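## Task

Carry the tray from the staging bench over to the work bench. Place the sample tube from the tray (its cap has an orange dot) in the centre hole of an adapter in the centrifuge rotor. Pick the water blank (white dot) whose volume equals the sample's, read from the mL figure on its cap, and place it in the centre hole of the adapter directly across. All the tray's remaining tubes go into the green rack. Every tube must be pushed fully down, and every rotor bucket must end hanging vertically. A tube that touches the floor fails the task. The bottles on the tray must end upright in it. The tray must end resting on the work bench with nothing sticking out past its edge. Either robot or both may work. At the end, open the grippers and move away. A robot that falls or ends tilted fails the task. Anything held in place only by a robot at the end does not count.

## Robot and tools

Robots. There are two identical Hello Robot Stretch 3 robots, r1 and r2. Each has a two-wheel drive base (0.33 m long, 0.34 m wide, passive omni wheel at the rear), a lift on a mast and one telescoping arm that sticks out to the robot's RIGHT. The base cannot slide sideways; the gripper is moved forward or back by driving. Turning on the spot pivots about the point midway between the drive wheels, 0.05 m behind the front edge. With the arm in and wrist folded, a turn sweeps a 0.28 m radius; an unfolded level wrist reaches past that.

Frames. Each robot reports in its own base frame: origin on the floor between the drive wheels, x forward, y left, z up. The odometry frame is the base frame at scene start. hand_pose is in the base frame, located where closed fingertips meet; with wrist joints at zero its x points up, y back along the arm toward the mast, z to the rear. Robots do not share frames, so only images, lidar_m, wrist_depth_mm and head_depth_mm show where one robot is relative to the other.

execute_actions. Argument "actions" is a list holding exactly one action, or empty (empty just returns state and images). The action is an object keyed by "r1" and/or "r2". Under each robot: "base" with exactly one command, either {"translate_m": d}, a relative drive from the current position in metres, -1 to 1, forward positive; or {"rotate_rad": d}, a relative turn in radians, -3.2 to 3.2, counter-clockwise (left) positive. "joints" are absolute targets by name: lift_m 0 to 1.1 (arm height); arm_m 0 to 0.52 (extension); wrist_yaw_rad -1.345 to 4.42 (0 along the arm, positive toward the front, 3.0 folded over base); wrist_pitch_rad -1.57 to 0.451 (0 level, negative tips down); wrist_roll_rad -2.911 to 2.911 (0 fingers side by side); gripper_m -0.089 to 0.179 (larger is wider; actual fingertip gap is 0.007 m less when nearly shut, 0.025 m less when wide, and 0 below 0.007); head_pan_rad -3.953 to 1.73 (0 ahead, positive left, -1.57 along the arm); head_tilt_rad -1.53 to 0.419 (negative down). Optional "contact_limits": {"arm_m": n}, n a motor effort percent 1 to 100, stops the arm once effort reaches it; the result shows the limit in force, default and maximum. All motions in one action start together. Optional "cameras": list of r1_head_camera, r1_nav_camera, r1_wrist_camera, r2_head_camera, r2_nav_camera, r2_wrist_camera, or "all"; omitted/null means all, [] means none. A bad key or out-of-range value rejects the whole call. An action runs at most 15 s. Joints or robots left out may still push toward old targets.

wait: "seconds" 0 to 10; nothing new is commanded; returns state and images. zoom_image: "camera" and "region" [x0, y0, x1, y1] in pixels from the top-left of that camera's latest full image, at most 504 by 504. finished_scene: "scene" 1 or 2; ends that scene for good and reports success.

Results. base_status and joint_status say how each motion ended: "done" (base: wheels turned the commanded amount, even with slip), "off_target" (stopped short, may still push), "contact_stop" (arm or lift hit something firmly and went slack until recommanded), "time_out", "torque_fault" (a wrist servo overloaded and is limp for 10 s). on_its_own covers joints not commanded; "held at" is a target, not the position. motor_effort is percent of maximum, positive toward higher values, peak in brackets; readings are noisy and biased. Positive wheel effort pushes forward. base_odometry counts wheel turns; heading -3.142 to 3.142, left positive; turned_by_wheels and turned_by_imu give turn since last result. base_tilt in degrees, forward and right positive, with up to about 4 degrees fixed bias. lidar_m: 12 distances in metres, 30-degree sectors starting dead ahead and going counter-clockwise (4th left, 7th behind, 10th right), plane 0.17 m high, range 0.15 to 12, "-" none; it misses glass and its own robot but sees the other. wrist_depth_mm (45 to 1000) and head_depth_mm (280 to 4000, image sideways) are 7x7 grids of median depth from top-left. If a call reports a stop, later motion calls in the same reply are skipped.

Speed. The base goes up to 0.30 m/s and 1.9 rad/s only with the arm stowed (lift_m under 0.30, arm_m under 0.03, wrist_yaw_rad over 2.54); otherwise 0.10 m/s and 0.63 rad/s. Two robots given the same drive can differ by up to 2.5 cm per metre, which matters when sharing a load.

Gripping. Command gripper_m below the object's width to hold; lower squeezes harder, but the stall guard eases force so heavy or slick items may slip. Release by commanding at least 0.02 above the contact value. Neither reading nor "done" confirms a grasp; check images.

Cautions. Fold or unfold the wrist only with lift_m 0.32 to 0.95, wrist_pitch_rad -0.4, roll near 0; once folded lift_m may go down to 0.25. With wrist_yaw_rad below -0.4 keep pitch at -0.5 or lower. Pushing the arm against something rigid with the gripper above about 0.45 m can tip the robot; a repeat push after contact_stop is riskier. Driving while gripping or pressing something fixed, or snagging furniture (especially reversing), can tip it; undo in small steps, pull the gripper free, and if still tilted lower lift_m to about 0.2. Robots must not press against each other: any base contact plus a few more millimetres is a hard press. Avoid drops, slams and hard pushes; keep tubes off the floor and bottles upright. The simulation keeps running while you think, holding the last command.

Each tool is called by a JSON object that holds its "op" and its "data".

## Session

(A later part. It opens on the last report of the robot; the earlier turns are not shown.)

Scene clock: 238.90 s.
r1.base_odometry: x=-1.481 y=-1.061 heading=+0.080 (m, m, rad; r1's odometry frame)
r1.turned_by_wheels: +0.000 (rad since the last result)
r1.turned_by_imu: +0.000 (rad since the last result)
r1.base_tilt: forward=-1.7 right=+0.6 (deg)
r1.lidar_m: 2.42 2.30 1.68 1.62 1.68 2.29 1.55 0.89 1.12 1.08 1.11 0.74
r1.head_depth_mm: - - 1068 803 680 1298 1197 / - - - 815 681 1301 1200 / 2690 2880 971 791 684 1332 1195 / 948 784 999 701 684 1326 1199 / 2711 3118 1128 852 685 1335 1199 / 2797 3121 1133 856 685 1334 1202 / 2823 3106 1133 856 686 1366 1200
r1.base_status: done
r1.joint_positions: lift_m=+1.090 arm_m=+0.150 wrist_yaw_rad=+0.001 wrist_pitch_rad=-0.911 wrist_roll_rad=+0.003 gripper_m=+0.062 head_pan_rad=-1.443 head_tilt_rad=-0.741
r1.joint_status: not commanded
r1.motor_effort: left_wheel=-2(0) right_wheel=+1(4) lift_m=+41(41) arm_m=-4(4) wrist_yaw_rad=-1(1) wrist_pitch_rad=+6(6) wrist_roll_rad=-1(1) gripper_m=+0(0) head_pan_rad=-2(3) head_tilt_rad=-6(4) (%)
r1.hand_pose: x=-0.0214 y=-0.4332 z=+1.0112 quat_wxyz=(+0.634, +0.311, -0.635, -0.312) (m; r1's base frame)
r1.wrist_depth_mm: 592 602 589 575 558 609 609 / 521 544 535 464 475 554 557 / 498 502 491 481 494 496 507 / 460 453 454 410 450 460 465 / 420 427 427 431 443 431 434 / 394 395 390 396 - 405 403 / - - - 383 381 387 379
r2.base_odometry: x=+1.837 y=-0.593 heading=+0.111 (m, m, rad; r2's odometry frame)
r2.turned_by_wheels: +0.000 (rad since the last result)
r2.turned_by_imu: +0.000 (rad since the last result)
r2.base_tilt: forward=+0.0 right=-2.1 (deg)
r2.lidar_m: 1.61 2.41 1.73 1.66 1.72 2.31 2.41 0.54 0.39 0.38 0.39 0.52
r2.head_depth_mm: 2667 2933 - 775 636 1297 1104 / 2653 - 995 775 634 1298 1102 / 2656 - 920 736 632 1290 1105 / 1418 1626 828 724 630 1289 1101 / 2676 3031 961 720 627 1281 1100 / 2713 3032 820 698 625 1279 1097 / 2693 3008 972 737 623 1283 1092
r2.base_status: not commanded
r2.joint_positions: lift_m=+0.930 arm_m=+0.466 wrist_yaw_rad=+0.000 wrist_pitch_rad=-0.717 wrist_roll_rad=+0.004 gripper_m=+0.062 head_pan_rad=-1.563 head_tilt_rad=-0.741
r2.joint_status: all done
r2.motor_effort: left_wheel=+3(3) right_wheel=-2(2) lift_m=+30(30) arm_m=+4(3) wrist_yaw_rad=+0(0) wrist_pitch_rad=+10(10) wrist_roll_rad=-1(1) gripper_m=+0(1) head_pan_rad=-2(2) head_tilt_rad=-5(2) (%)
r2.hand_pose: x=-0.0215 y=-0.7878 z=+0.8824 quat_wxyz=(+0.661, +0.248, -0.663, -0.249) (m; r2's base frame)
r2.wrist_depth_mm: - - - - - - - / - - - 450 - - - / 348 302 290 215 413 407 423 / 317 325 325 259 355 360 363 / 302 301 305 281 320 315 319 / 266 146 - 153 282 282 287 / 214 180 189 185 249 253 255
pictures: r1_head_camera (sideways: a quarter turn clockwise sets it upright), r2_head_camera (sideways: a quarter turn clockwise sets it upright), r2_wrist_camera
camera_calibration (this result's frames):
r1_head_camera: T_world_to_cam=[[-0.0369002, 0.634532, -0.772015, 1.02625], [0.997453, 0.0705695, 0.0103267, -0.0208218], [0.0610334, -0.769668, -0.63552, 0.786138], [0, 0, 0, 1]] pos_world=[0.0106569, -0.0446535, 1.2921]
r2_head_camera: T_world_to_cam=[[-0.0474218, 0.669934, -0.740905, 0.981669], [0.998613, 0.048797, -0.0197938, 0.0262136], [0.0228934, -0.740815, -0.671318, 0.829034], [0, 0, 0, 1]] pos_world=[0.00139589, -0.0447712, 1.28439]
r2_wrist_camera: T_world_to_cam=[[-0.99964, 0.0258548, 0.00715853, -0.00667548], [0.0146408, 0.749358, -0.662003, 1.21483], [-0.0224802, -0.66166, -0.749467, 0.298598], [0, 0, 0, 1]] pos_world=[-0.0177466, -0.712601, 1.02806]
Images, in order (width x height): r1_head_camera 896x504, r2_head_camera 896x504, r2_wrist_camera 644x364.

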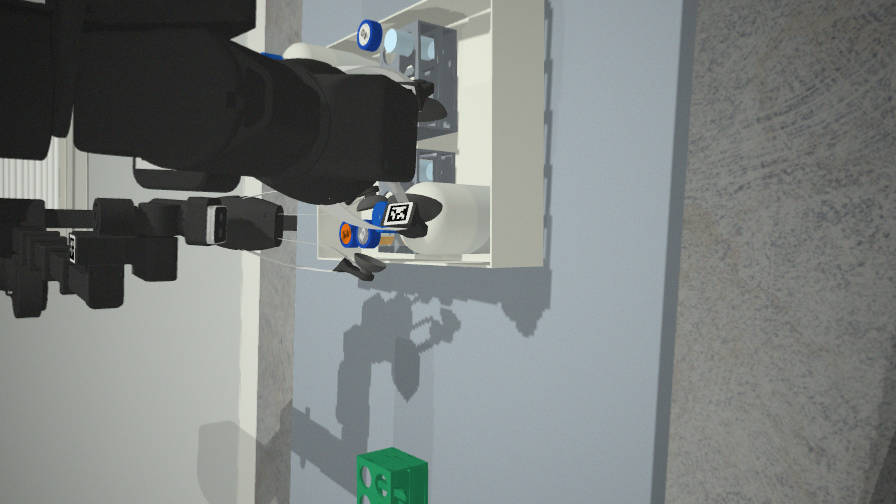

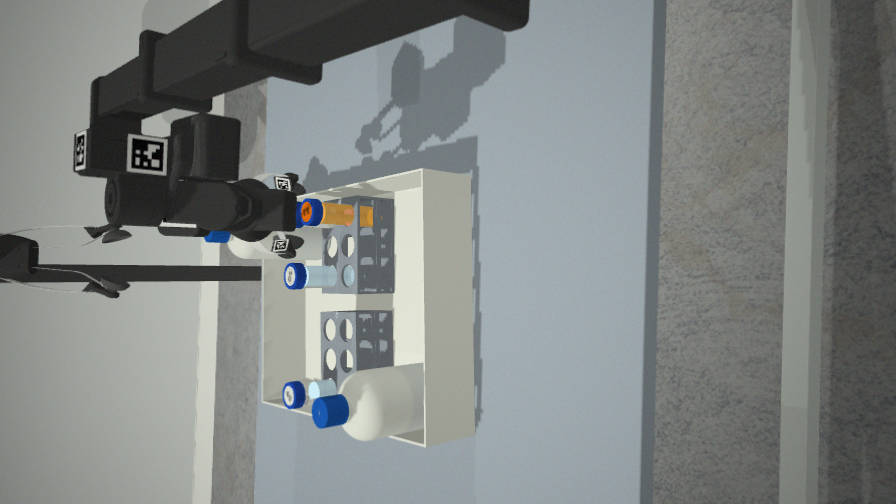

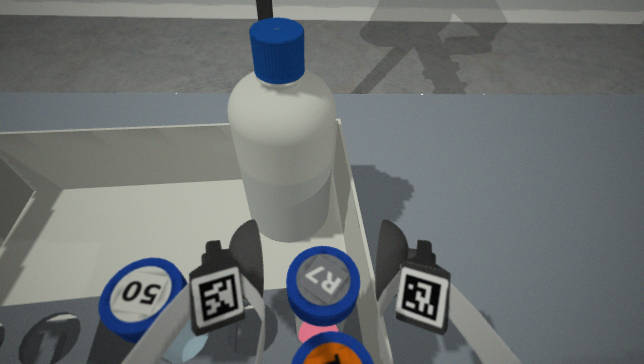

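{"op": "execute_actions", "data": {"actions": [{"r2":{"joints":{"lift_m":0.908}}}], "cameras": ["r2_wrist_camera"]}}

{"op": "execute_actions", "data": {"actions": [{"r2":{"joints":{"gripper_m":0.015}}}], "cameras": ["r2_wrist_camera"]}}

{"op": "execute_actions", "data": {"actions": [{"r2":{"joints":{"lift_m":1.05,"head_pan_rad":-1.9}}}], "cameras": ["r2_wrist_camera","r2_head_camera","r1_wrist_camera"]}}

Scene clock: 245.37 s.
r1.base_odometry: x=-1.481 y=-1.061 heading=+0.080 (m, m, rad; r1's odometry frame)
r1.turned_by_wheels: +0.000 (rad since the last result)
r1.turned_by_imu: +0.000 (rad since the last result)
r1.base_tilt: forward=-1.8 right=+0.6 (deg)
r1.lidar_m: 2.43 2.29 1.68 1.62 1.68 2.29 1.55 0.89 1.12 1.07 1.11 0.74
r1.head_depth_mm: - - 1068 801 682 1293 1192 / - - - 815 682 1303 1197 / 2700 2905 805 791 683 1325 1201 / 1087 794 986 698 684 1338 1201 / 2770 3055 1133 853 685 1339 1197 / 2764 3122 1136 855 687 1344 1199 / 2814 3104 1131 856 684 1376 1199
r1.base_status: not commanded
r1.joint_positions: lift_m=+1.090 arm_m=+0.150 wrist_yaw_rad=+0.001 wrist_pitch_rad=-0.911 wrist_roll_rad=+0.003 gripper_m=+0.062 head_pan_rad=-1.443 head_tilt_rad=-0.741
r1.joint_status: not commanded
r1.motor_effort: left_wheel=-2(2) right_wheel=+1(0) lift_m=+41(41) arm_m=-4(4) wrist_yaw_rad=-1(1) wrist_pitch_rad=+6(6) wrist_roll_rad=-1(1) gripper_m=+1(1) head_pan_rad=-3(2) head_tilt_rad=-6(6) (%)
r1.hand_pose: x=-0.0214 y=-0.4332 z=+1.0112 quat_wxyz=(+0.634, +0.311, -0.635, -0.312) (m; r1's base frame)
r1.wrist_depth_mm: 602 609 592 591 549 615 614 / 518 547 527 463 479 548 557 / 497 498 489 481 495 494 511 / 459 460 455 414 444 462 465 / 424 424 431 432 434 432 433 / 393 399 389 398 - 401 402 / - - - 381 384 384 380
r2.base_odometry: x=+1.837 y=-0.593 heading=+0.111 (m, m, rad; r2's odometry frame)
r2.turned_by_wheels: +0.000 (rad since the last result)
r2.turned_by_imu: +0.000 (rad since the last result)
r2.base_tilt: forward=-0.1 right=-2.1 (deg)
r2.lidar_m: 1.61 2.41 1.73 1.66 1.72 2.31 2.41 0.55 0.39 0.38 0.39 0.52
r2.head_depth_mm: 2696 3012 - 753 620 1297 1112 / 2671 - 996 776 635 1300 1105 / 2682 - 939 737 631 1287 1102 / 1414 1606 825 724 628 1285 1097 / 2685 3009 959 720 628 1285 1099 / 2705 2977 821 698 625 1285 1094 / 2690 2997 971 736 623 1281 1093
r2.base_status: not commanded
r2.joint_positions: lift_m=+0.908 arm_m=+0.466 wrist_yaw_rad=+0.000 wrist_pitch_rad=-0.717 wrist_roll_rad=+0.004 gripper_m=+0.062 head_pan_rad=-1.563 head_tilt_rad=-0.741
r2.joint_status: all done
r2.motor_effort: left_wheel=+3(3) right_wheel=-2(2) lift_m=+30(31) arm_m=+4(4) wrist_yaw_rad=+0(0) wrist_pitch_rad=+10(10) wrist_roll_rad=-1(1) gripper_m=+0(0) head_pan_rad=-3(2) head_tilt_rad=-4(3) (%)
r2.hand_pose: x=-0.0215 y=-0.7878 z=+0.8604 quat_wxyz=(+0.661, +0.248, -0.663, -0.249) (m; r2's base frame)
r2.wrist_depth_mm: - - - - - - - / 420 - 194 193 - - - / 280 284 276 216 376 386 385 / 304 312 298 251 326 328 333 / 273 276 278 145 292 289 291 / 181 127 - 132 195 257 262 / 178 166 168 114 225 234 235
pictures: r2_wrist_camera
camera_calibration (this result's frames):
r2_wrist_camera: T_world_to_cam=[[-0.99964, 0.0258549, 0.00715838, -0.00651768], [0.0146408, 0.749353, -0.662009, 1.20027], [-0.0224804, -0.661666, -0.749462, 0.282097], [0, 0, 0, 1]] pos_world=[-0.0177466, -0.712602, 1.00606]
Images, in order (width x height): r2_wrist_camera 644x364.

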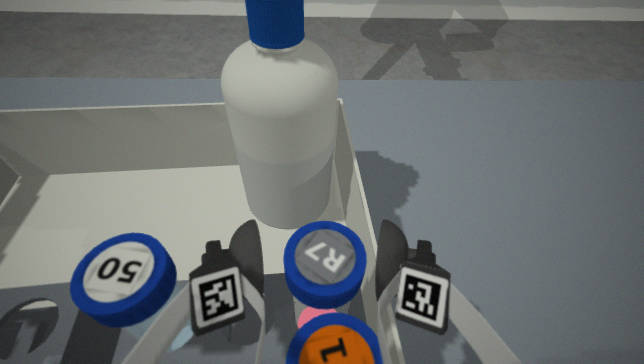

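Scene clock: 246.33 s.
r1.base_odometry: x=-1.481 y=-1.061 heading=+0.080 (m, m, rad; r1's odometry frame)
r1.turned_by_wheels: +0.000 (rad since the last result)
r1.turned_by_imu: +0.000 (rad since the last result)
r1.base_tilt: forward=-1.8 right=+0.7 (deg)
r1.lidar_m: 2.43 2.30 1.68 1.62 1.67 2.30 1.56 0.89 1.12 1.07 1.11 0.74
r1.head_depth_mm: - - 1073 802 681 1300 1191 / - - - 816 681 1302 1200 / 2720 2871 980 788 682 1331 1196 / 1085 793 1019 699 683 1336 1194 / 2746 3079 1131 852 686 1324 1200 / 2805 3091 1129 852 686 1337 1203 / 2767 3135 1136 854 684 1362 1205
r1.base_status: not commanded
r1.joint_positions: lift_m=+1.090 arm_m=+0.150 wrist_yaw_rad=+0.001 wrist_pitch_rad=-0.911 wrist_roll_rad=+0.003 gripper_m=+0.062 head_pan_rad=-1.443 head_tilt_rad=-0.741
r1.joint_status: not commanded
r1.motor_effort: left_wheel=-2(2) right_wheel=+1(1) lift_m=+40(41) arm_m=-4(4) wrist_yaw_rad=-1(1) wrist_pitch_rad=+6(6) wrist_roll_rad=-1(1) gripper_m=+0(0) head_pan_rad=-2(2) head_tilt_rad=-6(6) (%)
r1.hand_pose: x=-0.0214 y=-0.4332 z=+1.0112 quat_wxyz=(+0.634, +0.311, -0.635, -0.312) (m; r1's base frame)
r1.wrist_depth_mm: 596 597 588 583 558 613 627 / 521 538 541 458 478 552 553 / 496 498 488 478 489 499 509 / 458 457 450 415 447 458 464 / 423 429 430 423 441 435 434 / 395 397 390 398 - 403 406 / - - - 381 383 385 383
r2.base_odometry: x=+1.837 y=-0.593 heading=+0.111 (m, m, rad; r2's odometry frame)
r2.turned_by_wheels: +0.000 (rad since the last result)
r2.turned_by_imu: +0.000 (rad since the last result)
r2.base_tilt: forward=+0.0 right=-2.0 (deg)
r2.lidar_m: 1.61 2.42 1.73 1.66 1.71 2.31 2.41 0.55 0.39 0.38 0.39 0.52
r2.head_depth_mm: 2668 2961 - 755 619 1301 1111 / 2669 - 995 776 634 1294 1105 / 2701 - 938 735 632 1291 1107 / 1413 1604 827 723 629 1288 1105 / 2710 3034 965 721 627 1282 1096 / 2696 3017 822 699 625 1275 1095 / 2710 2984 970 739 624 1279 1091
r2.base_status: not commanded
r2.joint_positions: lift_m=+0.908 arm_m=+0.466 wrist_yaw_rad=+0.000 wrist_pitch_rad=-0.717 wrist_roll_rad=+0.004 gripper_m=+0.015 head_pan_rad=-1.563 head_tilt_rad=-0.741
r2.joint_status: all done
r2.motor_effort: left_wheel=+3(2) right_wheel=-2(2) lift_m=+31(30) arm_m=+4(3) wrist_yaw_rad=+0(0) wrist_pitch_rad=+10(10) wrist_roll_rad=-1(1) gripper_m=-7(81) head_pan_rad=-3(2) head_tilt_rad=-3(4) (%)
r2.hand_pose: x=-0.0215 y=-0.7878 z=+0.8604 quat_wxyz=(+0.661, +0.248, -0.663, -0.249) (m; r2's base frame)
r2.wrist_depth_mm: - - - - - - - / 426 - 193 194 - - - / 278 288 274 214 380 380 388 / 305 309 299 249 325 332 333 / 274 275 279 139 286 291 292 / 182 127 253 128 260 257 261 / 177 162 167 116 223 234 234
pictures: r2_wrist_camera
camera_calibration (this result's frames):
r2_wrist_camera: T_world_to_cam=[[-0.99964, 0.025854, 0.00715853, -0.00651837], [0.0146401, 0.749353, -0.662009, 1.20027], [-0.0224799, -0.661666, -0.749462, 0.282097], [0, 0, 0, 1]] pos_world=[-0.0177465, -0.712602, 1.00606]
Images, in order (width x height): r2_wrist_camera 644x364.

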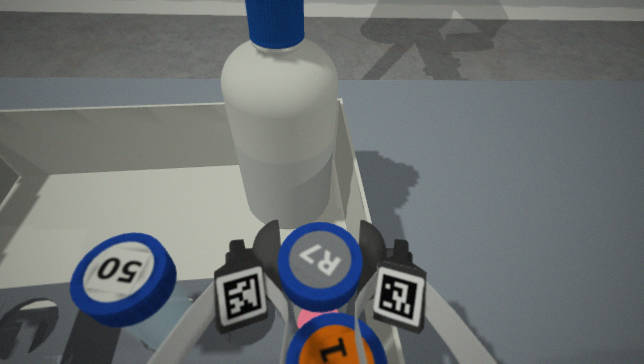

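Scene clock: 248.47 s.
r1.base_odometry: x=-1.481 y=-1.061 heading=+0.080 (m, m, rad; r1's odometry frame)
r1.turned_by_wheels: +0.000 (rad since the last result)
r1.turned_by_imu: +0.000 (rad since the last result)
r1.base_tilt: forward=-1.7 right=+0.6 (deg)
r1.lidar_m: 2.43 2.30 1.68 1.61 1.68 2.29 1.56 0.89 1.12 1.08 1.11 0.74
r1.head_depth_mm: - - 1067 801 680 1297 1193 / - - - 814 681 1304 1197 / 2589 2954 694 791 682 1337 1199 / 705 2931 991 698 682 1334 1201 / 2769 3067 1131 852 685 1332 1198 / 2761 3085 1133 854 685 1333 1203 / 2791 3113 1133 853 684 1367 1210
r1.base_status: not commanded
r1.joint_positions: lift_m=+1.090 arm_m=+0.150 wrist_yaw_rad=+0.001 wrist_pitch_rad=-0.911 wrist_roll_rad=+0.003 gripper_m=+0.062 head_pan_rad=-1.443 head_tilt_rad=-0.741
r1.joint_status: not commanded
r1.motor_effort: left_wheel=-2(2) right_wheel=+1(0) lift_m=+41(41) arm_m=-4(4) wrist_yaw_rad=-1(1) wrist_pitch_rad=+6(6) wrist_roll_rad=-1(1) gripper_m=+0(1) head_pan_rad=-3(2) head_tilt_rad=-6(5) (%)
r1.hand_pose: x=-0.0214 y=-0.4332 z=+1.0112 quat_wxyz=(+0.634, +0.311, -0.635, -0.312) (m; r1's base frame)
r1.wrist_depth_mm: 596 590 596 592 558 614 615 / 522 538 537 476 478 556 557 / 491 494 486 481 491 494 504 / 459 456 454 416 445 460 464 / 418 421 435 426 435 431 432 / 394 393 391 398 - 399 404 / - - - 381 384 386 380
r2.base_odometry: x=+1.837 y=-0.593 heading=+0.111 (m, m, rad; r2's odometry frame)
r2.turned_by_wheels: +0.000 (rad since the last result)
r2.turned_by_imu: +0.000 (rad since the last result)
r2.base_tilt: forward=-0.1 right=-2.0 (deg)
r2.lidar_m: 1.61 2.41 1.74 1.66 1.72 2.31 2.40 0.55 0.39 0.38 0.39 0.52
r2.head_depth_mm: - - 1004 777 692 1246 1150 / - 3136 926 777 670 1313 1148 / - 3184 990 775 650 1316 1125 / 2925 3109 987 770 631 1316 1099 / 2784 3028 982 742 628 1282 1097 / 2755 2944 859 715 625 1251 1093 / - 1516 860 695 623 1224 1132
r2.base_status: not commanded
r2.joint_positions: lift_m=+1.050 arm_m=+0.466 wrist_yaw_rad=+0.000 wrist_pitch_rad=-0.717 wrist_roll_rad=+0.004 gripper_m=+0.015 head_pan_rad=-1.893 head_tilt_rad=-0.741
r2.joint_status: all done
r2.motor_effort: left_wheel=+3(3) right_wheel=-2(2) lift_m=+46(48) arm_m=+4(4) wrist_yaw_rad=+0(0) wrist_pitch_rad=+10(10) wrist_roll_rad=-1(0) gripper_m=-7(7) head_pan_rad=-2(22) head_tilt_rad=-3(4) (%)
r2.hand_pose: x=-0.0215 y=-0.7878 z=+1.0019 quat_wxyz=(+0.661, +0.248, -0.663, -0.249) (m; r2's base frame)
r2.wrist_depth_mm: - - - - - - - / - - - - - - - / - - - - - - - / 484 496 495 485 510 519 528 / 411 403 408 139 448 459 461 / 354 391 398 128 412 409 410 / 335 351 294 301 361 364 367
pictures: r1_wrist_camera, r2_head_camera (sideways: a quarter turn clockwise sets it upright), r2_wrist_camera
camera_calibration (this result's frames):
r1_wrist_camera: T_world_to_cam=[[-0.999034, -0.0420605, 0.0126989, -0.056004], [-0.0433436, 0.896214, -0.441499, 0.859001], [0.00718872, -0.441623, -0.897172, 0.879881], [0, 0, 0, 1]] pos_world=[-0.025043, -0.383629, 1.16936]
r2_head_camera: T_world_to_cam=[[0.172017, 0.649208, -0.740905, 0.98033], [0.960631, -0.277122, -0.0197938, 0.0264453], [-0.218171, -0.708331, -0.671318, 0.830504], [0, 0, 0, 1]] pos_world=[-0.012845, -0.0408372, 1.28439]
r2_wrist_camera: T_world_to_cam=[[-0.99964, 0.025854, 0.00715849, -0.00753152], [0.01464, 0.749353, -0.662009, 1.29397], [-0.0224798, -0.661666, -0.749462, 0.388173], [0, 0, 0, 1]] pos_world=[-0.0177465, -0.712604, 1.14759]
Images, in order (width x height): r1_wrist_camera 644x364, r2_head_camera 896x504, r2_wrist_camera 644x364.

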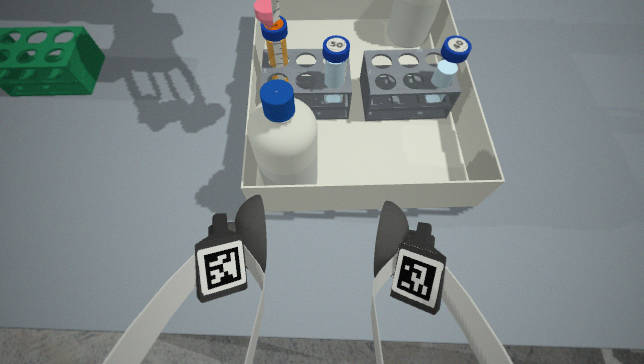

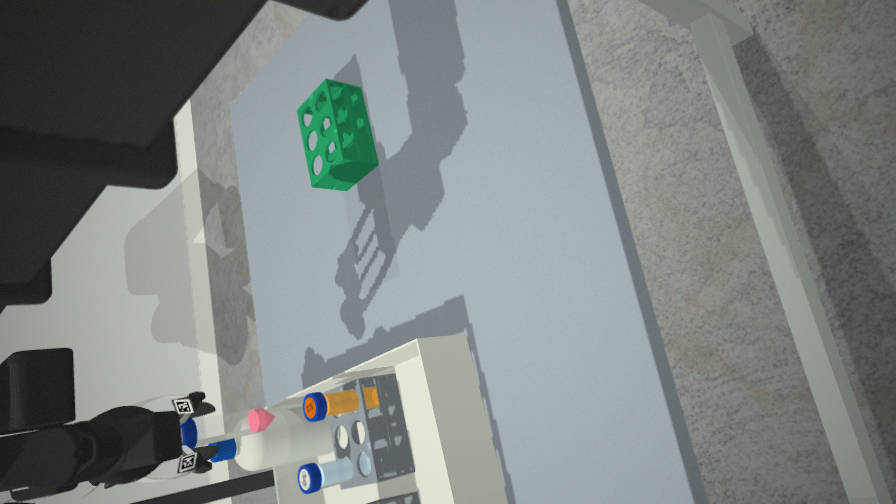

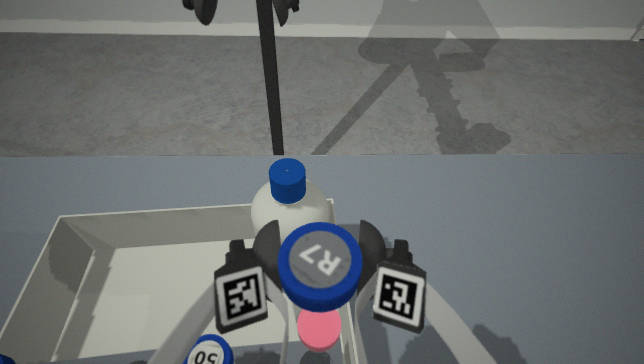

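{"op": "execute_actions", "data": {"actions": [{"r2":{"base":{"translate_m":-0.344},"joints":{"arm_m":0.39,"head_pan_rad":-1.4}},"r1":{"base":{"translate_m":-0.012}}}], "cameras": []}}

{"op": "execute_actions", "data": {"actions": [{"r2":{"joints":{"lift_m":0.995}},"r1":{"joints":{"arm_m":0.439}}}], "cameras": []}}

{"op": "execute_actions", "data": {"actions": [{"r1":{"joints":{"lift_m":0.965}}}], "cameras": ["r2_wrist_camera","r2_head_camera","r1_wrist_camera","r1_head_camera"]}}

Scene clock: 258.13 s.
r1.base_odometry: x=-1.493 y=-1.062 heading=+0.079 (m, m, rad; r1's odometry frame)
r1.turned_by_wheels: +0.000 (rad since the last result)
r1.turned_by_imu: -0.001 (rad since the last result)
r1.base_tilt: forward=-1.7 right=+0.6 (deg)
r1.lidar_m: 2.44 2.29 1.68 1.62 1.68 2.29 1.55 0.88 1.11 1.08 1.12 0.75
r1.head_depth_mm: - - 1115 799 679 1294 1196 / - - - 814 682 1307 1198 / 2703 3056 1178 792 684 1328 1199 / 2729 3049 1052 683 684 1333 1199 / 2760 3082 1130 853 683 1331 1200 / 2711 3090 1131 854 686 1334 1202 / 2676 3101 1132 855 687 1369 1201
r1.base_status: done
r1.joint_positions: lift_m=+1.090 arm_m=+0.150 wrist_yaw_rad=+0.001 wrist_pitch_rad=-0.911 wrist_roll_rad=+0.003 gripper_m=+0.062 head_pan_rad=-1.443 head_tilt_rad=-0.741
r1.joint_status: not commanded
r1.motor_effort: left_wheel=-2(5) right_wheel=+1(3) lift_m=+41(41) arm_m=-4(4) wrist_yaw_rad=-1(1) wrist_pitch_rad=+6(6) wrist_roll_rad=-1(1) gripper_m=+0(1) head_pan_rad=-3(2) head_tilt_rad=-6(6) (%)
r1.hand_pose: x=-0.0214 y=-0.4332 z=+1.0112 quat_wxyz=(+0.634, +0.311, -0.635, -0.312) (m; r1's base frame)
r1.wrist_depth_mm: 599 603 587 584 555 606 609 / 523 543 524 475 478 555 564 / 493 499 477 489 493 500 505 / 456 461 450 420 435 460 466 / 421 422 430 427 437 434 435 / 392 394 391 395 - 398 398 / - - - 379 387 388 378
r2.base_odometry: x=+1.495 y=-0.631 heading=+0.111 (m, m, rad; r2's odometry frame)
r2.turned_by_wheels: +0.000 (rad since the last result)
r2.turned_by_imu: +0.001 (rad since the last result)
r2.base_tilt: forward=+0.0 right=-2.0 (deg)
r2.lidar_m: 1.64 2.40 1.73 1.66 1.71 2.31 2.07 2.28 0.40 0.38 0.40 0.53
r2.head_depth_mm: - 2979 1007 781 637 1244 1005 / 2594 2981 961 776 633 1261 1091 / 2686 2980 989 772 632 1291 1103 / 2736 3033 992 770 630 1295 1100 / 2711 3048 943 766 626 1307 1098 / 2831 3093 872 740 641 1311 1118 / 2929 3178 888 736 655 1304 1129
r2.base_status: done
r2.joint_positions: lift_m=+1.050 arm_m=+0.390 wrist_yaw_rad=+0.000 wrist_pitch_rad=-0.717 wrist_roll_rad=+0.004 gripper_m=+0.015 head_pan_rad=-1.407 head_tilt_rad=-0.741
r2.joint_status: all done
r2.motor_effort: left_wheel=+2(4) right_wheel=-2(7) lift_m=+46(46) arm_m=-4(5) wrist_yaw_rad=+0(0) wrist_pitch_rad=+10(10) wrist_roll_rad=-1(1) gripper_m=-7(7) head_pan_rad=+3(27) head_tilt_rad=-3(2) (%)
r2.hand_pose: x=-0.0215 y=-0.7127 z=+1.0019 quat_wxyz=(+0.661, +0.248, -0.663, -0.249) (m; r2's base frame)
r2.wrist_depth_mm: - - - - - - - / - - - - - - - / 563 568 577 576 592 - - / 408 496 501 518 525 - - / 399 440 451 139 447 460 - / 375 393 404 128 415 413 - / 350 360 357 301 339 371 -
pictures: none
No camera images: the call's "cameras" was empty. Leave "cameras" out to get every camera's image.

Scene clock: 261.47 s.
r1.base_odometry: x=-1.493 y=-1.062 heading=+0.079 (m, m, rad; r1's odometry frame)
r1.turned_by_wheels: +0.000 (rad since the last result)
r1.turned_by_imu: +0.000 (rad since the last result)
r1.base_tilt: forward=-1.7 right=+0.7 (deg)
r1.lidar_m: 2.44 2.31 1.68 1.62 1.68 2.29 1.55 0.88 1.12 1.07 1.11 0.75
r1.head_depth_mm: 2727 2985 1067 798 681 1298 1195 / 2759 2986 936 814 681 1299 1197 / 2667 3119 1002 804 681 1328 1198 / 2754 3039 1032 683 683 1332 1197 / 2777 3058 1122 853 684 1334 1199 / 2717 3095 1133 853 685 1336 1200 / 2708 3079 1087 853 686 1368 1199
r1.base_status: not commanded
r1.joint_positions: lift_m=+1.090 arm_m=+0.439 wrist_yaw_rad=+0.001 wrist_pitch_rad=-0.911 wrist_roll_rad=+0.003 gripper_m=+0.062 head_pan_rad=-1.443 head_tilt_rad=-0.741
r1.joint_status: all done
r1.motor_effort: left_wheel=-2(2) right_wheel=+0(1) lift_m=+40(41) arm_m=+5(5) wrist_yaw_rad=-1(1) wrist_pitch_rad=+5(6) wrist_roll_rad=-1(1) gripper_m=+1(1) head_pan_rad=-3(3) head_tilt_rad=-6(5) (%)
r1.hand_pose: x=-0.0214 y=-0.7216 z=+1.0112 quat_wxyz=(+0.634, +0.311, -0.635, -0.311) (m; r1's base frame)
r1.wrist_depth_mm: - - - - - - - / 541 545 546 545 547 552 548 / 495 498 489 464 359 498 497 / 456 462 442 454 438 466 465 / 422 420 425 413 433 422 432 / 390 397 351 342 - 349 400 / 369 369 359 368 368 364 376
r2.base_odometry: x=+1.495 y=-0.631 heading=+0.111 (m, m, rad; r2's odometry frame)
r2.turned_by_wheels: +0.000 (rad since the last result)
r2.turned_by_imu: +0.000 (rad since the last result)
r2.base_tilt: forward=-0.2 right=-2.0 (deg)
r2.lidar_m: 1.64 2.40 1.72 1.65 1.71 2.30 2.07 2.28 0.40 0.38 0.40 0.53
r2.head_depth_mm: - 3012 1005 780 636 1240 1007 / 2600 - 962 775 633 1271 1086 / 2699 2997 993 772 633 1287 1103 / 2723 3042 985 768 629 1286 1099 / 2775 3037 945 768 625 1309 1097 / 2770 2983 872 739 643 1309 1116 / 2876 3150 889 734 656 1297 1131
r2.base_status: not commanded
r2.joint_positions: lift_m=+0.995 arm_m=+0.390 wrist_yaw_rad=+0.000 wrist_pitch_rad=-0.717 wrist_roll_rad=+0.004 gripper_m=+0.015 head_pan_rad=-1.407 head_tilt_rad=-0.741
r2.joint_status: all done
r2.motor_effort: left_wheel=+2(2) right_wheel=-1(2) lift_m=+31(35) arm_m=-4(4) wrist_yaw_rad=+0(0) wrist_pitch_rad=+10(10) wrist_roll_rad=-1(1) gripper_m=-7(7) head_pan_rad=+4(3) head_tilt_rad=-3(3) (%)
r2.hand_pose: x=-0.0215 y=-0.7127 z=+0.9474 quat_wxyz=(+0.661, +0.248, -0.663, -0.249) (m; r2's base frame)
r2.wrist_depth_mm: - - - - - - - / - - - - - - - / 465 485 499 503 505 - - / 394 425 432 439 442 447 - / 364 381 384 140 395 397 - / 332 337 343 128 355 350 - / 304 312 302 248 269 315 328
pictures: none
No camera images: the call's "cameras" was empty. Leave "cameras" out to get every camera's image.

Scene clock: 263.43 s.
r1.base_odometry: x=-1.493 y=-1.062 heading=+0.079 (m, m, rad; r1's odometry frame)
r1.turned_by_wheels: +0.000 (rad since the last result)
r1.turned_by_imu: +0.000 (rad since the last result)
r1.base_tilt: forward=-1.8 right=+0.5 (deg)
r1.lidar_m: 2.44 2.31 1.68 1.61 1.68 2.29 1.56 0.88 1.12 1.07 1.11 0.75
r1.head_depth_mm: 2650 - 1067 796 680 1299 1196 / 2638 - 934 815 680 1298 1197 / 2706 3027 985 802 681 1333 1200 / 2734 3083 1027 681 683 1332 1198 / 2720 3080 1125 854 685 1333 1201 / 2745 3013 1130 854 686 1338 1197 / 2697 3047 1081 853 688 1368 1200
r1.base_status: not commanded
r1.joint_positions: lift_m=+0.965 arm_m=+0.439 wrist_yaw_rad=+0.001 wrist_pitch_rad=-0.911 wrist_roll_rad=+0.003 gripper_m=+0.062 head_pan_rad=-1.443 head_tilt_rad=-0.741
r1.joint_status: all done
r1.motor_effort: left_wheel=-2(2) right_wheel=+1(0) lift_m=+29(33) arm_m=+5(4) wrist_yaw_rad=-1(1) wrist_pitch_rad=+6(6) wrist_roll_rad=-1(1) gripper_m=+0(1) head_pan_rad=-2(3) head_tilt_rad=-5(6) (%)
r1.hand_pose: x=-0.0214 y=-0.7216 z=+0.8867 quat_wxyz=(+0.634, +0.311, -0.635, -0.311) (m; r1's base frame)
r1.wrist_depth_mm: 416 421 416 420 422 219 428 / 380 377 336 346 328 252 386 / 342 345 339 345 337 300 353 / 317 310 260 319 320 275 319 / 295 286 230 171 268 234 173 / 275 268 239 216 - 224 216 / 257 253 256 257 258 258 219
r2.base_odometry: x=+1.495 y=-0.631 heading=+0.111 (m, m, rad; r2's odometry frame)
r2.turned_by_wheels: +0.000 (rad since the last result)
r2.turned_by_imu: +0.000 (rad since the last result)
r2.base_tilt: forward=-0.1 right=-2.0 (deg)
r2.lidar_m: 1.65 2.40 1.73 1.66 1.71 2.31 2.07 2.28 0.40 0.38 0.40 0.53
r2.head_depth_mm: - 3016 1005 778 637 1245 1005 / 2628 - 960 774 632 1271 1090 / 2688 2993 992 772 631 1294 1100 / 2746 3094 986 769 631 1286 1100 / 2740 3010 941 764 627 1308 1097 / 2692 920 869 739 643 1306 1116 / 789 3123 888 738 655 1297 1128
r2.base_status: not commanded
r2.joint_positions: lift_m=+0.995 arm_m=+0.390 wrist_yaw_rad=+0.000 wrist_pitch_rad=-0.717 wrist_roll_rad=+0.004 gripper_m=+0.015 head_pan_rad=-1.407 head_tilt_rad=-0.741
r2.joint_status: not commanded
r2.motor_effort: left_wheel=+3(2) right_wheel=-2(2) lift_m=+30(31) arm_m=-4(4) wrist_yaw_rad=+0(0) wrist_pitch_rad=+10(10) wrist_roll_rad=-1(1) gripper_m=-7(7) head_pan_rad=+3(3) head_tilt_rad=-3(4) (%)
r2.hand_pose: x=-0.0215 y=-0.7127 z=+0.9474 quat_wxyz=(+0.661, +0.248, -0.663, -0.249) (m; r2's base frame)
r2.wrist_depth_mm: - - - - - - - / - - - - - - - / 465 483 496 500 510 - - / 394 425 429 436 443 456 - / 362 380 387 139 388 393 - / 333 337 350 127 355 350 - / 305 305 302 248 268 321 326
pictures: r1_head_camera (sideways: a quarter turn clockwise sets it upright), r1_wrist_camera, r2_head_camera (sideways: a quarter turn clockwise sets it upright), r2_wrist_camera
camera_calibration (this result's frames):
r1_head_camera: T_world_to_cam=[[-0.0368554, 0.634665, -0.771908, 1.02611], [0.99746, 0.0704713, 0.0103171, -0.0208093], [0.0609453, -0.769568, -0.63565, 0.786308], [0, 0, 0, 1]] pos_world=[0.0106524, -0.0446523, 1.29209]
r1_wrist_camera: T_world_to_cam=[[-0.999025, -0.042231, 0.0128502, -0.0668095], [-0.0435611, 0.896062, -0.441787, 1.06262], [0.00714253, -0.441916, -0.897028, 0.640511], [0, 0, 0, 1]] pos_world=[-0.0250302, -0.671945, 1.04487]
r2_head_camera: T_world_to_cam=[[-0.150973, 0.654431, -0.740896, 0.982289], [0.978892, 0.203415, -0.0197932, 0.0263332], [0.137756, -0.728246, -0.671328, 0.828346], [0, 0, 0, 1]] pos_world=[0.00841165, -0.0449581, 1.28439]
r2_wrist_camera: T_world_to_cam=[[-0.999642, 0.0257543, 0.00727281, -0.00926215], [0.0144896, 0.749354, -0.662011, 1.20159], [-0.0224995, -0.661668, -0.749459, 0.396985], [0, 0, 0, 1]] pos_world=[-0.0177374, -0.637502, 1.09305]
Images, in order (width x height): r1_head_camera 896x504, r1_wrist_camera 644x364, r2_head_camera 896x504, r2_wrist_camera 644x364.

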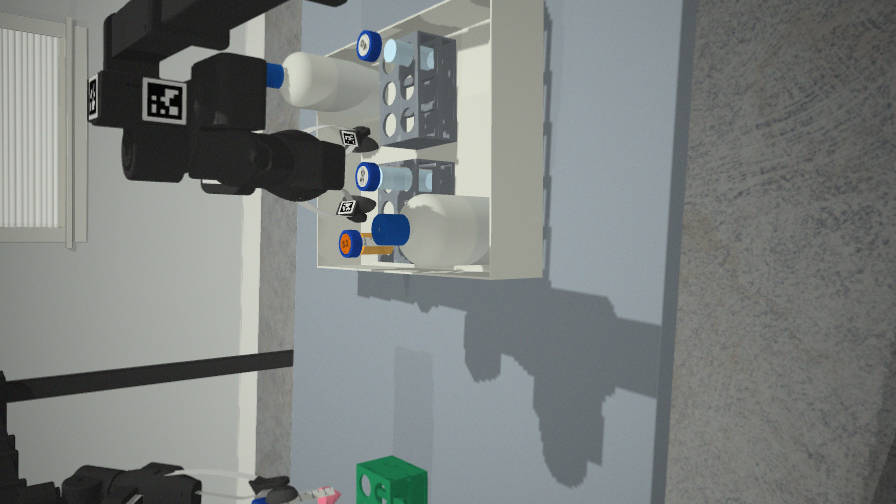

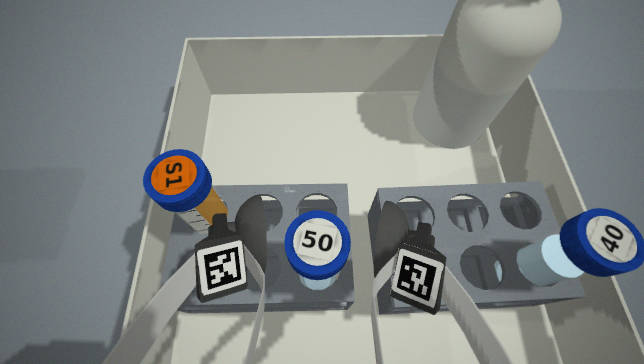

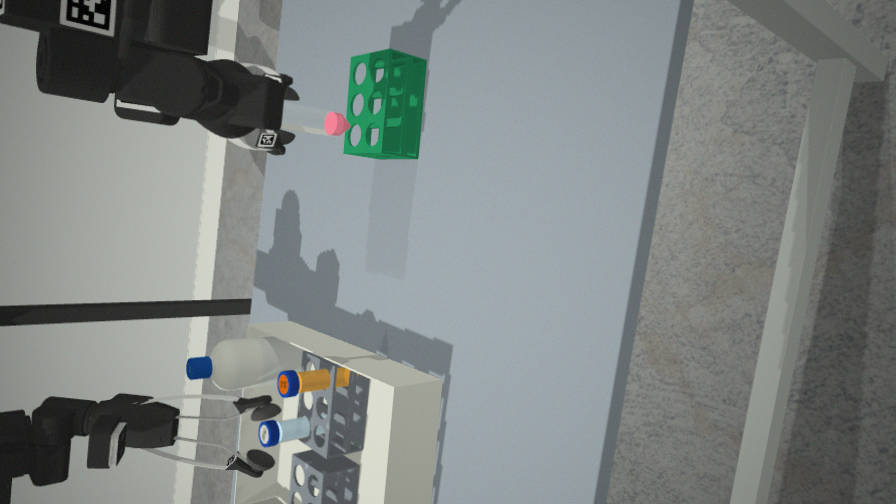

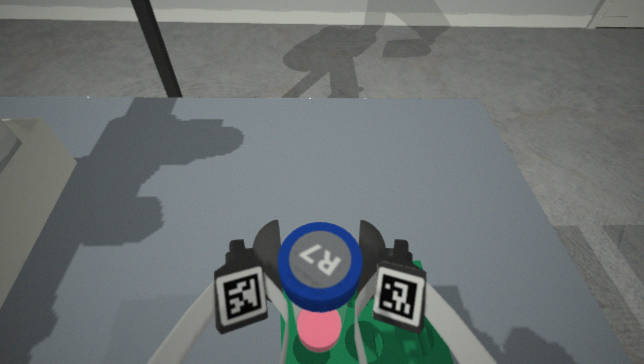

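{"op": "execute_actions", "data": {"actions": [{"r2":{"base":{"translate_m":0.011},"joints":{"lift_m":0.98,"arm_m":0.398}},"r1":{"joints":{"lift_m":0.94,"head_pan_rad":-1.1}}}], "cameras": []}}

{"op": "execute_actions", "data": {"actions": [{"r1":{"joints":{"gripper_m":0.012}}}], "cameras": ["r2_head_camera","r1_wrist_camera","r1_head_camera"]}}

{"op": "zoom_image", "data": {"camera": "r2_head_camera", "region": [270,40,450,180]}}

{"op": "zoom_image", "data": {"camera": "r1_head_camera", "region": [200,180,480,400]}}

Scene clock: 273.93 s.
r1.base_odometry: x=-1.493 y=-1.062 heading=+0.079 (m, m, rad; r1's odometry frame)
r1.turned_by_wheels: +0.000 (rad since the last result)
r1.turned_by_imu: -0.001 (rad since the last result)
r1.base_tilt: forward=-1.7 right=+0.6 (deg)
r1.lidar_m: 2.44 2.30 1.68 1.62 1.68 2.29 1.55 0.88 1.12 1.07 1.12 0.75
r1.head_depth_mm: 2635 2944 1114 635 657 596 1201 / 2684 2957 1118 847 676 1295 1201 / 2824 3144 1122 851 684 1333 1200 / 851 3169 1030 851 684 1394 1199 / 3144 3404 1127 854 702 1397 1198 / 3220 3578 1132 856 748 1392 1201 / 3393 3736 2774 855 1003 1207 1207
r1.base_status: not commanded
r1.joint_positions: lift_m=+0.940 arm_m=+0.439 wrist_yaw_rad=+0.001 wrist_pitch_rad=-0.911 wrist_roll_rad=+0.003 gripper_m=+0.062 head_pan_rad=-1.107 head_tilt_rad=-0.741
r1.joint_status: all done
r1.motor_effort: left_wheel=-2(2) right_wheel=+1(1) lift_m=+29(30) arm_m=+5(5) wrist_yaw_rad=-1(1) wrist_pitch_rad=+5(5) wrist_roll_rad=-1(1) gripper_m=-1(1) head_pan_rad=+3(22) head_tilt_rad=-6(6) (%)
r1.hand_pose: x=-0.0214 y=-0.7216 z=+0.8617 quat_wxyz=(+0.634, +0.311, -0.635, -0.311) (m; r1's base frame)
r1.wrist_depth_mm: 380 380 297 298 299 213 382 / 345 341 331 333 327 254 354 / 315 270 311 315 310 295 319 / 287 182 225 226 252 251 226 / 269 211 210 145 233 211 178 / 252 198 228 194 - 199 197 / 234 218 233 234 234 236 219
r2.base_odometry: x=+1.506 y=-0.629 heading=+0.111 (m, m, rad; r2's odometry frame)
r2.turned_by_wheels: +0.000 (rad since the last result)
r2.turned_by_imu: +0.000 (rad since the last result)
r2.base_tilt: forward=-0.1 right=-2.0 (deg)
r2.lidar_m: 1.64 2.39 1.73 1.66 1.71 2.31 2.08 2.29 0.40 0.38 0.40 0.53
r2.head_depth_mm: 2518 - 1008 781 636 1239 996 / 2609 - 940 776 635 1266 1104 / 2683 2995 993 772 632 1284 1103 / 2745 3048 989 769 630 1288 1097 / 2743 3010 945 765 627 1317 1101 / 2688 1002 867 738 643 1299 1114 / 804 3146 887 736 655 1299 1138
r2.base_status: done
r2.joint_positions: lift_m=+0.980 arm_m=+0.398 wrist_yaw_rad=+0.000 wrist_pitch_rad=-0.717 wrist_roll_rad=+0.004 gripper_m=+0.015 head_pan_rad=-1.407 head_tilt_rad=-0.741
r2.joint_status: all done
r2.motor_effort: left_wheel=+3(9) right_wheel=-1(4) lift_m=+30(32) arm_m=+4(2) wrist_yaw_rad=-1(0) wrist_pitch_rad=+10(10) wrist_roll_rad=-1(1) gripper_m=-7(7) head_pan_rad=+4(3) head_tilt_rad=-3(3) (%)
r2.hand_pose: x=-0.0215 y=-0.7198 z=+0.9324 quat_wxyz=(+0.661, +0.248, -0.663, -0.249) (m; r2's base frame)
r2.wrist_depth_mm: - - - - - - - / - - - - - - - / 438 471 468 481 491 520 - / 379 408 413 415 421 431 - / 348 363 370 139 368 376 - / 319 324 331 128 282 332 345 / 290 293 289 240 276 302 306
pictures: none
No camera images: the call's "cameras" was empty. Leave "cameras" out to get every camera's image.

Scene clock: 274.93 s.
r1.base_odometry: x=-1.493 y=-1.062 heading=+0.079 (m, m, rad; r1's odometry frame)
r1.turned_by_wheels: +0.000 (rad since the last result)
r1.turned_by_imu: +0.000 (rad since the last result)
r1.base_tilt: forward=-1.7 right=+0.7 (deg)
r1.lidar_m: 2.44 2.30 1.68 1.62 1.68 2.29 1.55 0.88 1.11 1.08 1.12 0.75
r1.head_depth_mm: 2637 2932 1115 634 657 598 1194 / 2704 2984 1121 847 677 1299 1193 / 2814 3176 1121 849 682 1336 1198 / 852 3213 1030 852 683 1397 1195 / 3103 3429 1127 851 705 1400 1200 / 3246 3608 1129 853 746 1402 1205 / 3435 3700 2780 859 1004 1208 1207
r1.base_status: not commanded
r1.joint_positions: lift_m=+0.940 arm_m=+0.439 wrist_yaw_rad=+0.001 wrist_pitch_rad=-0.911 wrist_roll_rad=+0.003 gripper_m=+0.012 head_pan_rad=-1.107 head_tilt_rad=-0.741
r1.joint_status: all done
r1.motor_effort: left_wheel=-2(2) right_wheel=+1(1) lift_m=+29(29) arm_m=+5(5) wrist_yaw_rad=-1(1) wrist_pitch_rad=+6(6) wrist_roll_rad=-1(1) gripper_m=-9(84) head_pan_rad=+3(3) head_tilt_rad=-6(7) (%)
r1.hand_pose: x=-0.0214 y=-0.7216 z=+0.8617 quat_wxyz=(+0.634, +0.311, -0.635, -0.311) (m; r1's base frame)
r1.wrist_depth_mm: 378 381 299 300 303 212 382 / 342 338 331 336 328 255 353 / 314 272 313 316 313 299 316 / 290 182 225 226 250 249 226 / 268 208 209 141 213 211 177 / 250 201 238 192 232 198 197 / 234 190 234 234 235 237 218
r2.base_odometry: x=+1.506 y=-0.629 heading=+0.111 (m, m, rad; r2's odometry frame)
r2.turned_by_wheels: +0.000 (rad since the last result)
r2.turned_by_imu: +0.000 (rad since the last result)
r2.base_tilt: forward=-0.2 right=-2.1 (deg)
r2.lidar_m: 1.64 2.40 1.73 1.65 1.71 2.31 2.08 2.28 0.40 0.38 0.39 0.53
r2.head_depth_mm: 2529 - 1012 780 637 1245 993 / 2603 - 942 778 634 1268 1105 / 2691 2994 989 773 631 1294 1104 / 2705 3060 986 769 630 1287 1099 / 2736 3005 942 767 628 1309 1098 / 2700 913 864 737 642 1309 1115 / 805 3140 890 736 655 1305 1134
r2.base_status: not commanded
r2.joint_positions: lift_m=+0.980 arm_m=+0.398 wrist_yaw_rad=+0.000 wrist_pitch_rad=-0.717 wrist_roll_rad=+0.004 gripper_m=+0.015 head_pan_rad=-1.407 head_tilt_rad=-0.741
r2.joint_status: not commanded
r2.motor_effort: left_wheel=+2(2) right_wheel=-2(2) lift_m=+30(30) arm_m=+4(4) wrist_yaw_rad=+0(1) wrist_pitch_rad=+10(10) wrist_roll_rad=-1(1) gripper_m=-7(7) head_pan_rad=+3(3) head_tilt_rad=-4(3) (%)
r2.hand_pose: x=-0.0215 y=-0.7198 z=+0.9324 quat_wxyz=(+0.661, +0.248, -0.663, -0.249) (m; r2's base frame)
r2.wrist_depth_mm: - - - - - - - / - - - - - - - / 434 468 474 479 488 528 - / 386 401 414 417 425 428 - / 348 359 371 139 373 374 - / 320 321 332 128 284 333 346 / 290 295 287 240 274 302 306
pictures: r1_head_camera (sideways: a quarter turn clockwise sets it upright), r1_wrist_camera, r2_head_camera (sideways: a quarter turn clockwise sets it upright)
camera_calibration (this result's frames):
r1_head_camera: T_world_to_cam=[[-0.244041, 0.587028, -0.771908, 1.02737], [0.918455, 0.39539, 0.0103171, -0.0203274], [0.311261, -0.706445, -0.63565, 0.784781], [0, 0, 0, 1]] pos_world=[0.0251195, -0.0406548, 1.29209]
r1_wrist_camera: T_world_to_cam=[[-0.999025, -0.0422334, 0.0128498, -0.0664893], [-0.043563, 0.896062, -0.441787, 1.05158], [0.0071439, -0.441916, -0.897028, 0.618086], [0, 0, 0, 1]] pos_world=[-0.02503, -0.671945, 1.01987]
r2_head_camera: T_world_to_cam=[[-0.150993, 0.654427, -0.740896, 0.982289], [0.978886, 0.203446, -0.0197932, 0.0263332], [0.137779, -0.728241, -0.671328, 0.828346], [0, 0, 0, 1]] pos_world=[0.00841307, -0.044958, 1.28439]
Images, in order (width x height): r1_head_camera 896x504, r1_wrist_camera 644x364, r2_head_camera 896x504.

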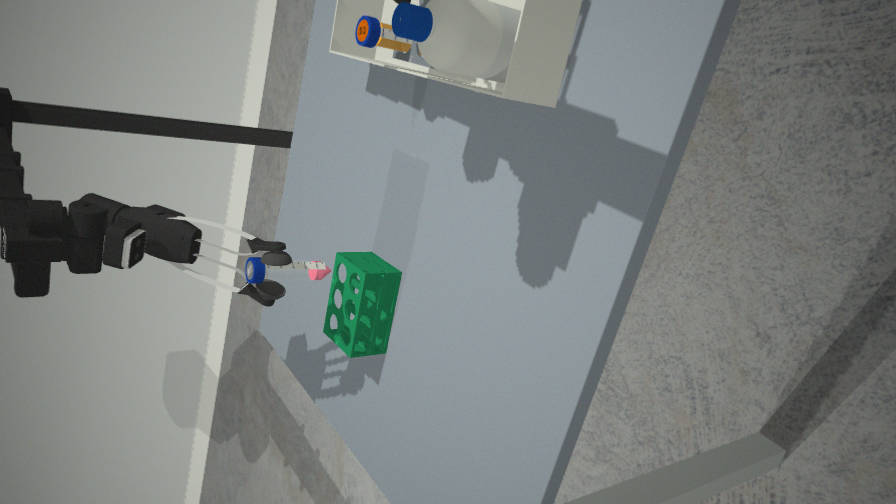

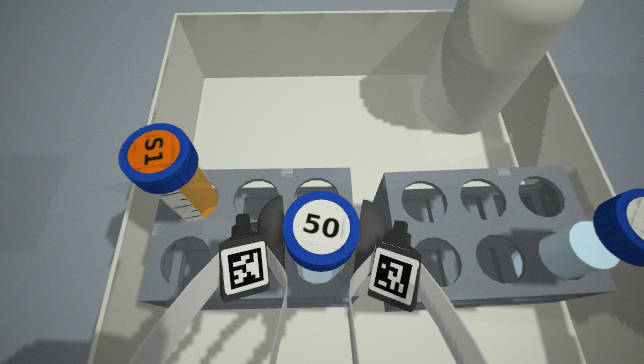

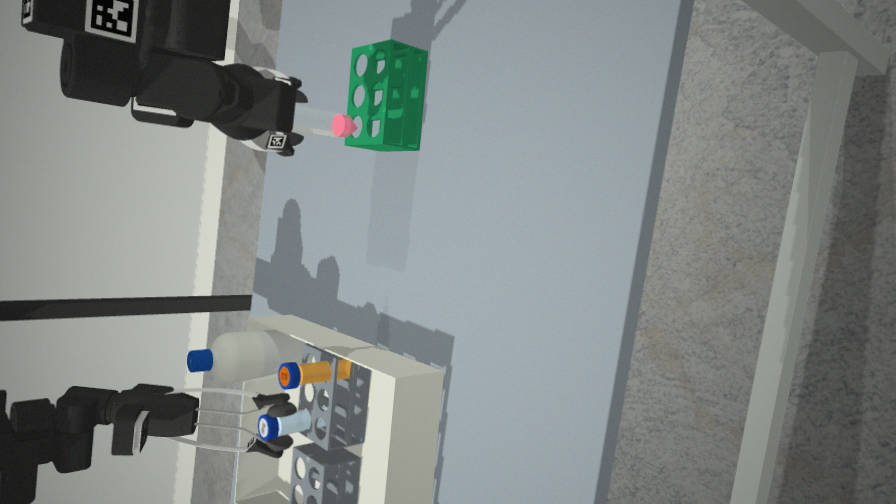

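Region (270, 40, 450, 180) of r2_head_camera's 896x504 image, scaled by 2.800, with more detail than that image has.

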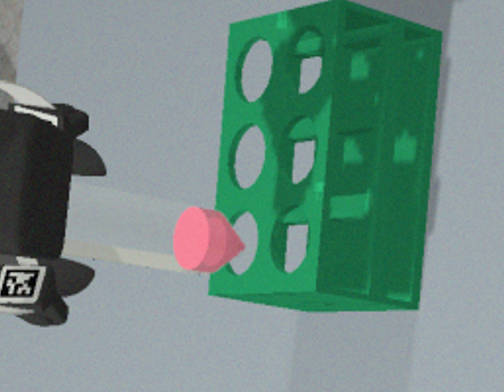

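Region (200, 180, 480, 400) of r1_head_camera's 896x504 image, scaled by 1.800, with more detail than that image has; it fills the top 396 rows of this view, and the rest is white.

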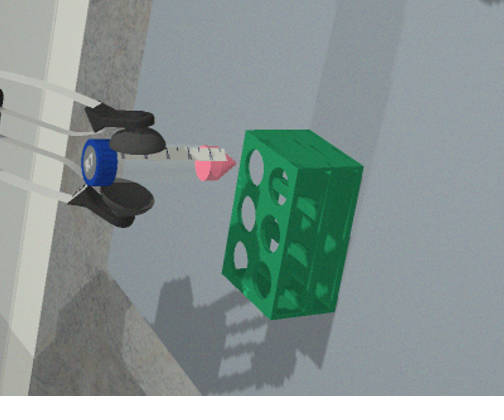

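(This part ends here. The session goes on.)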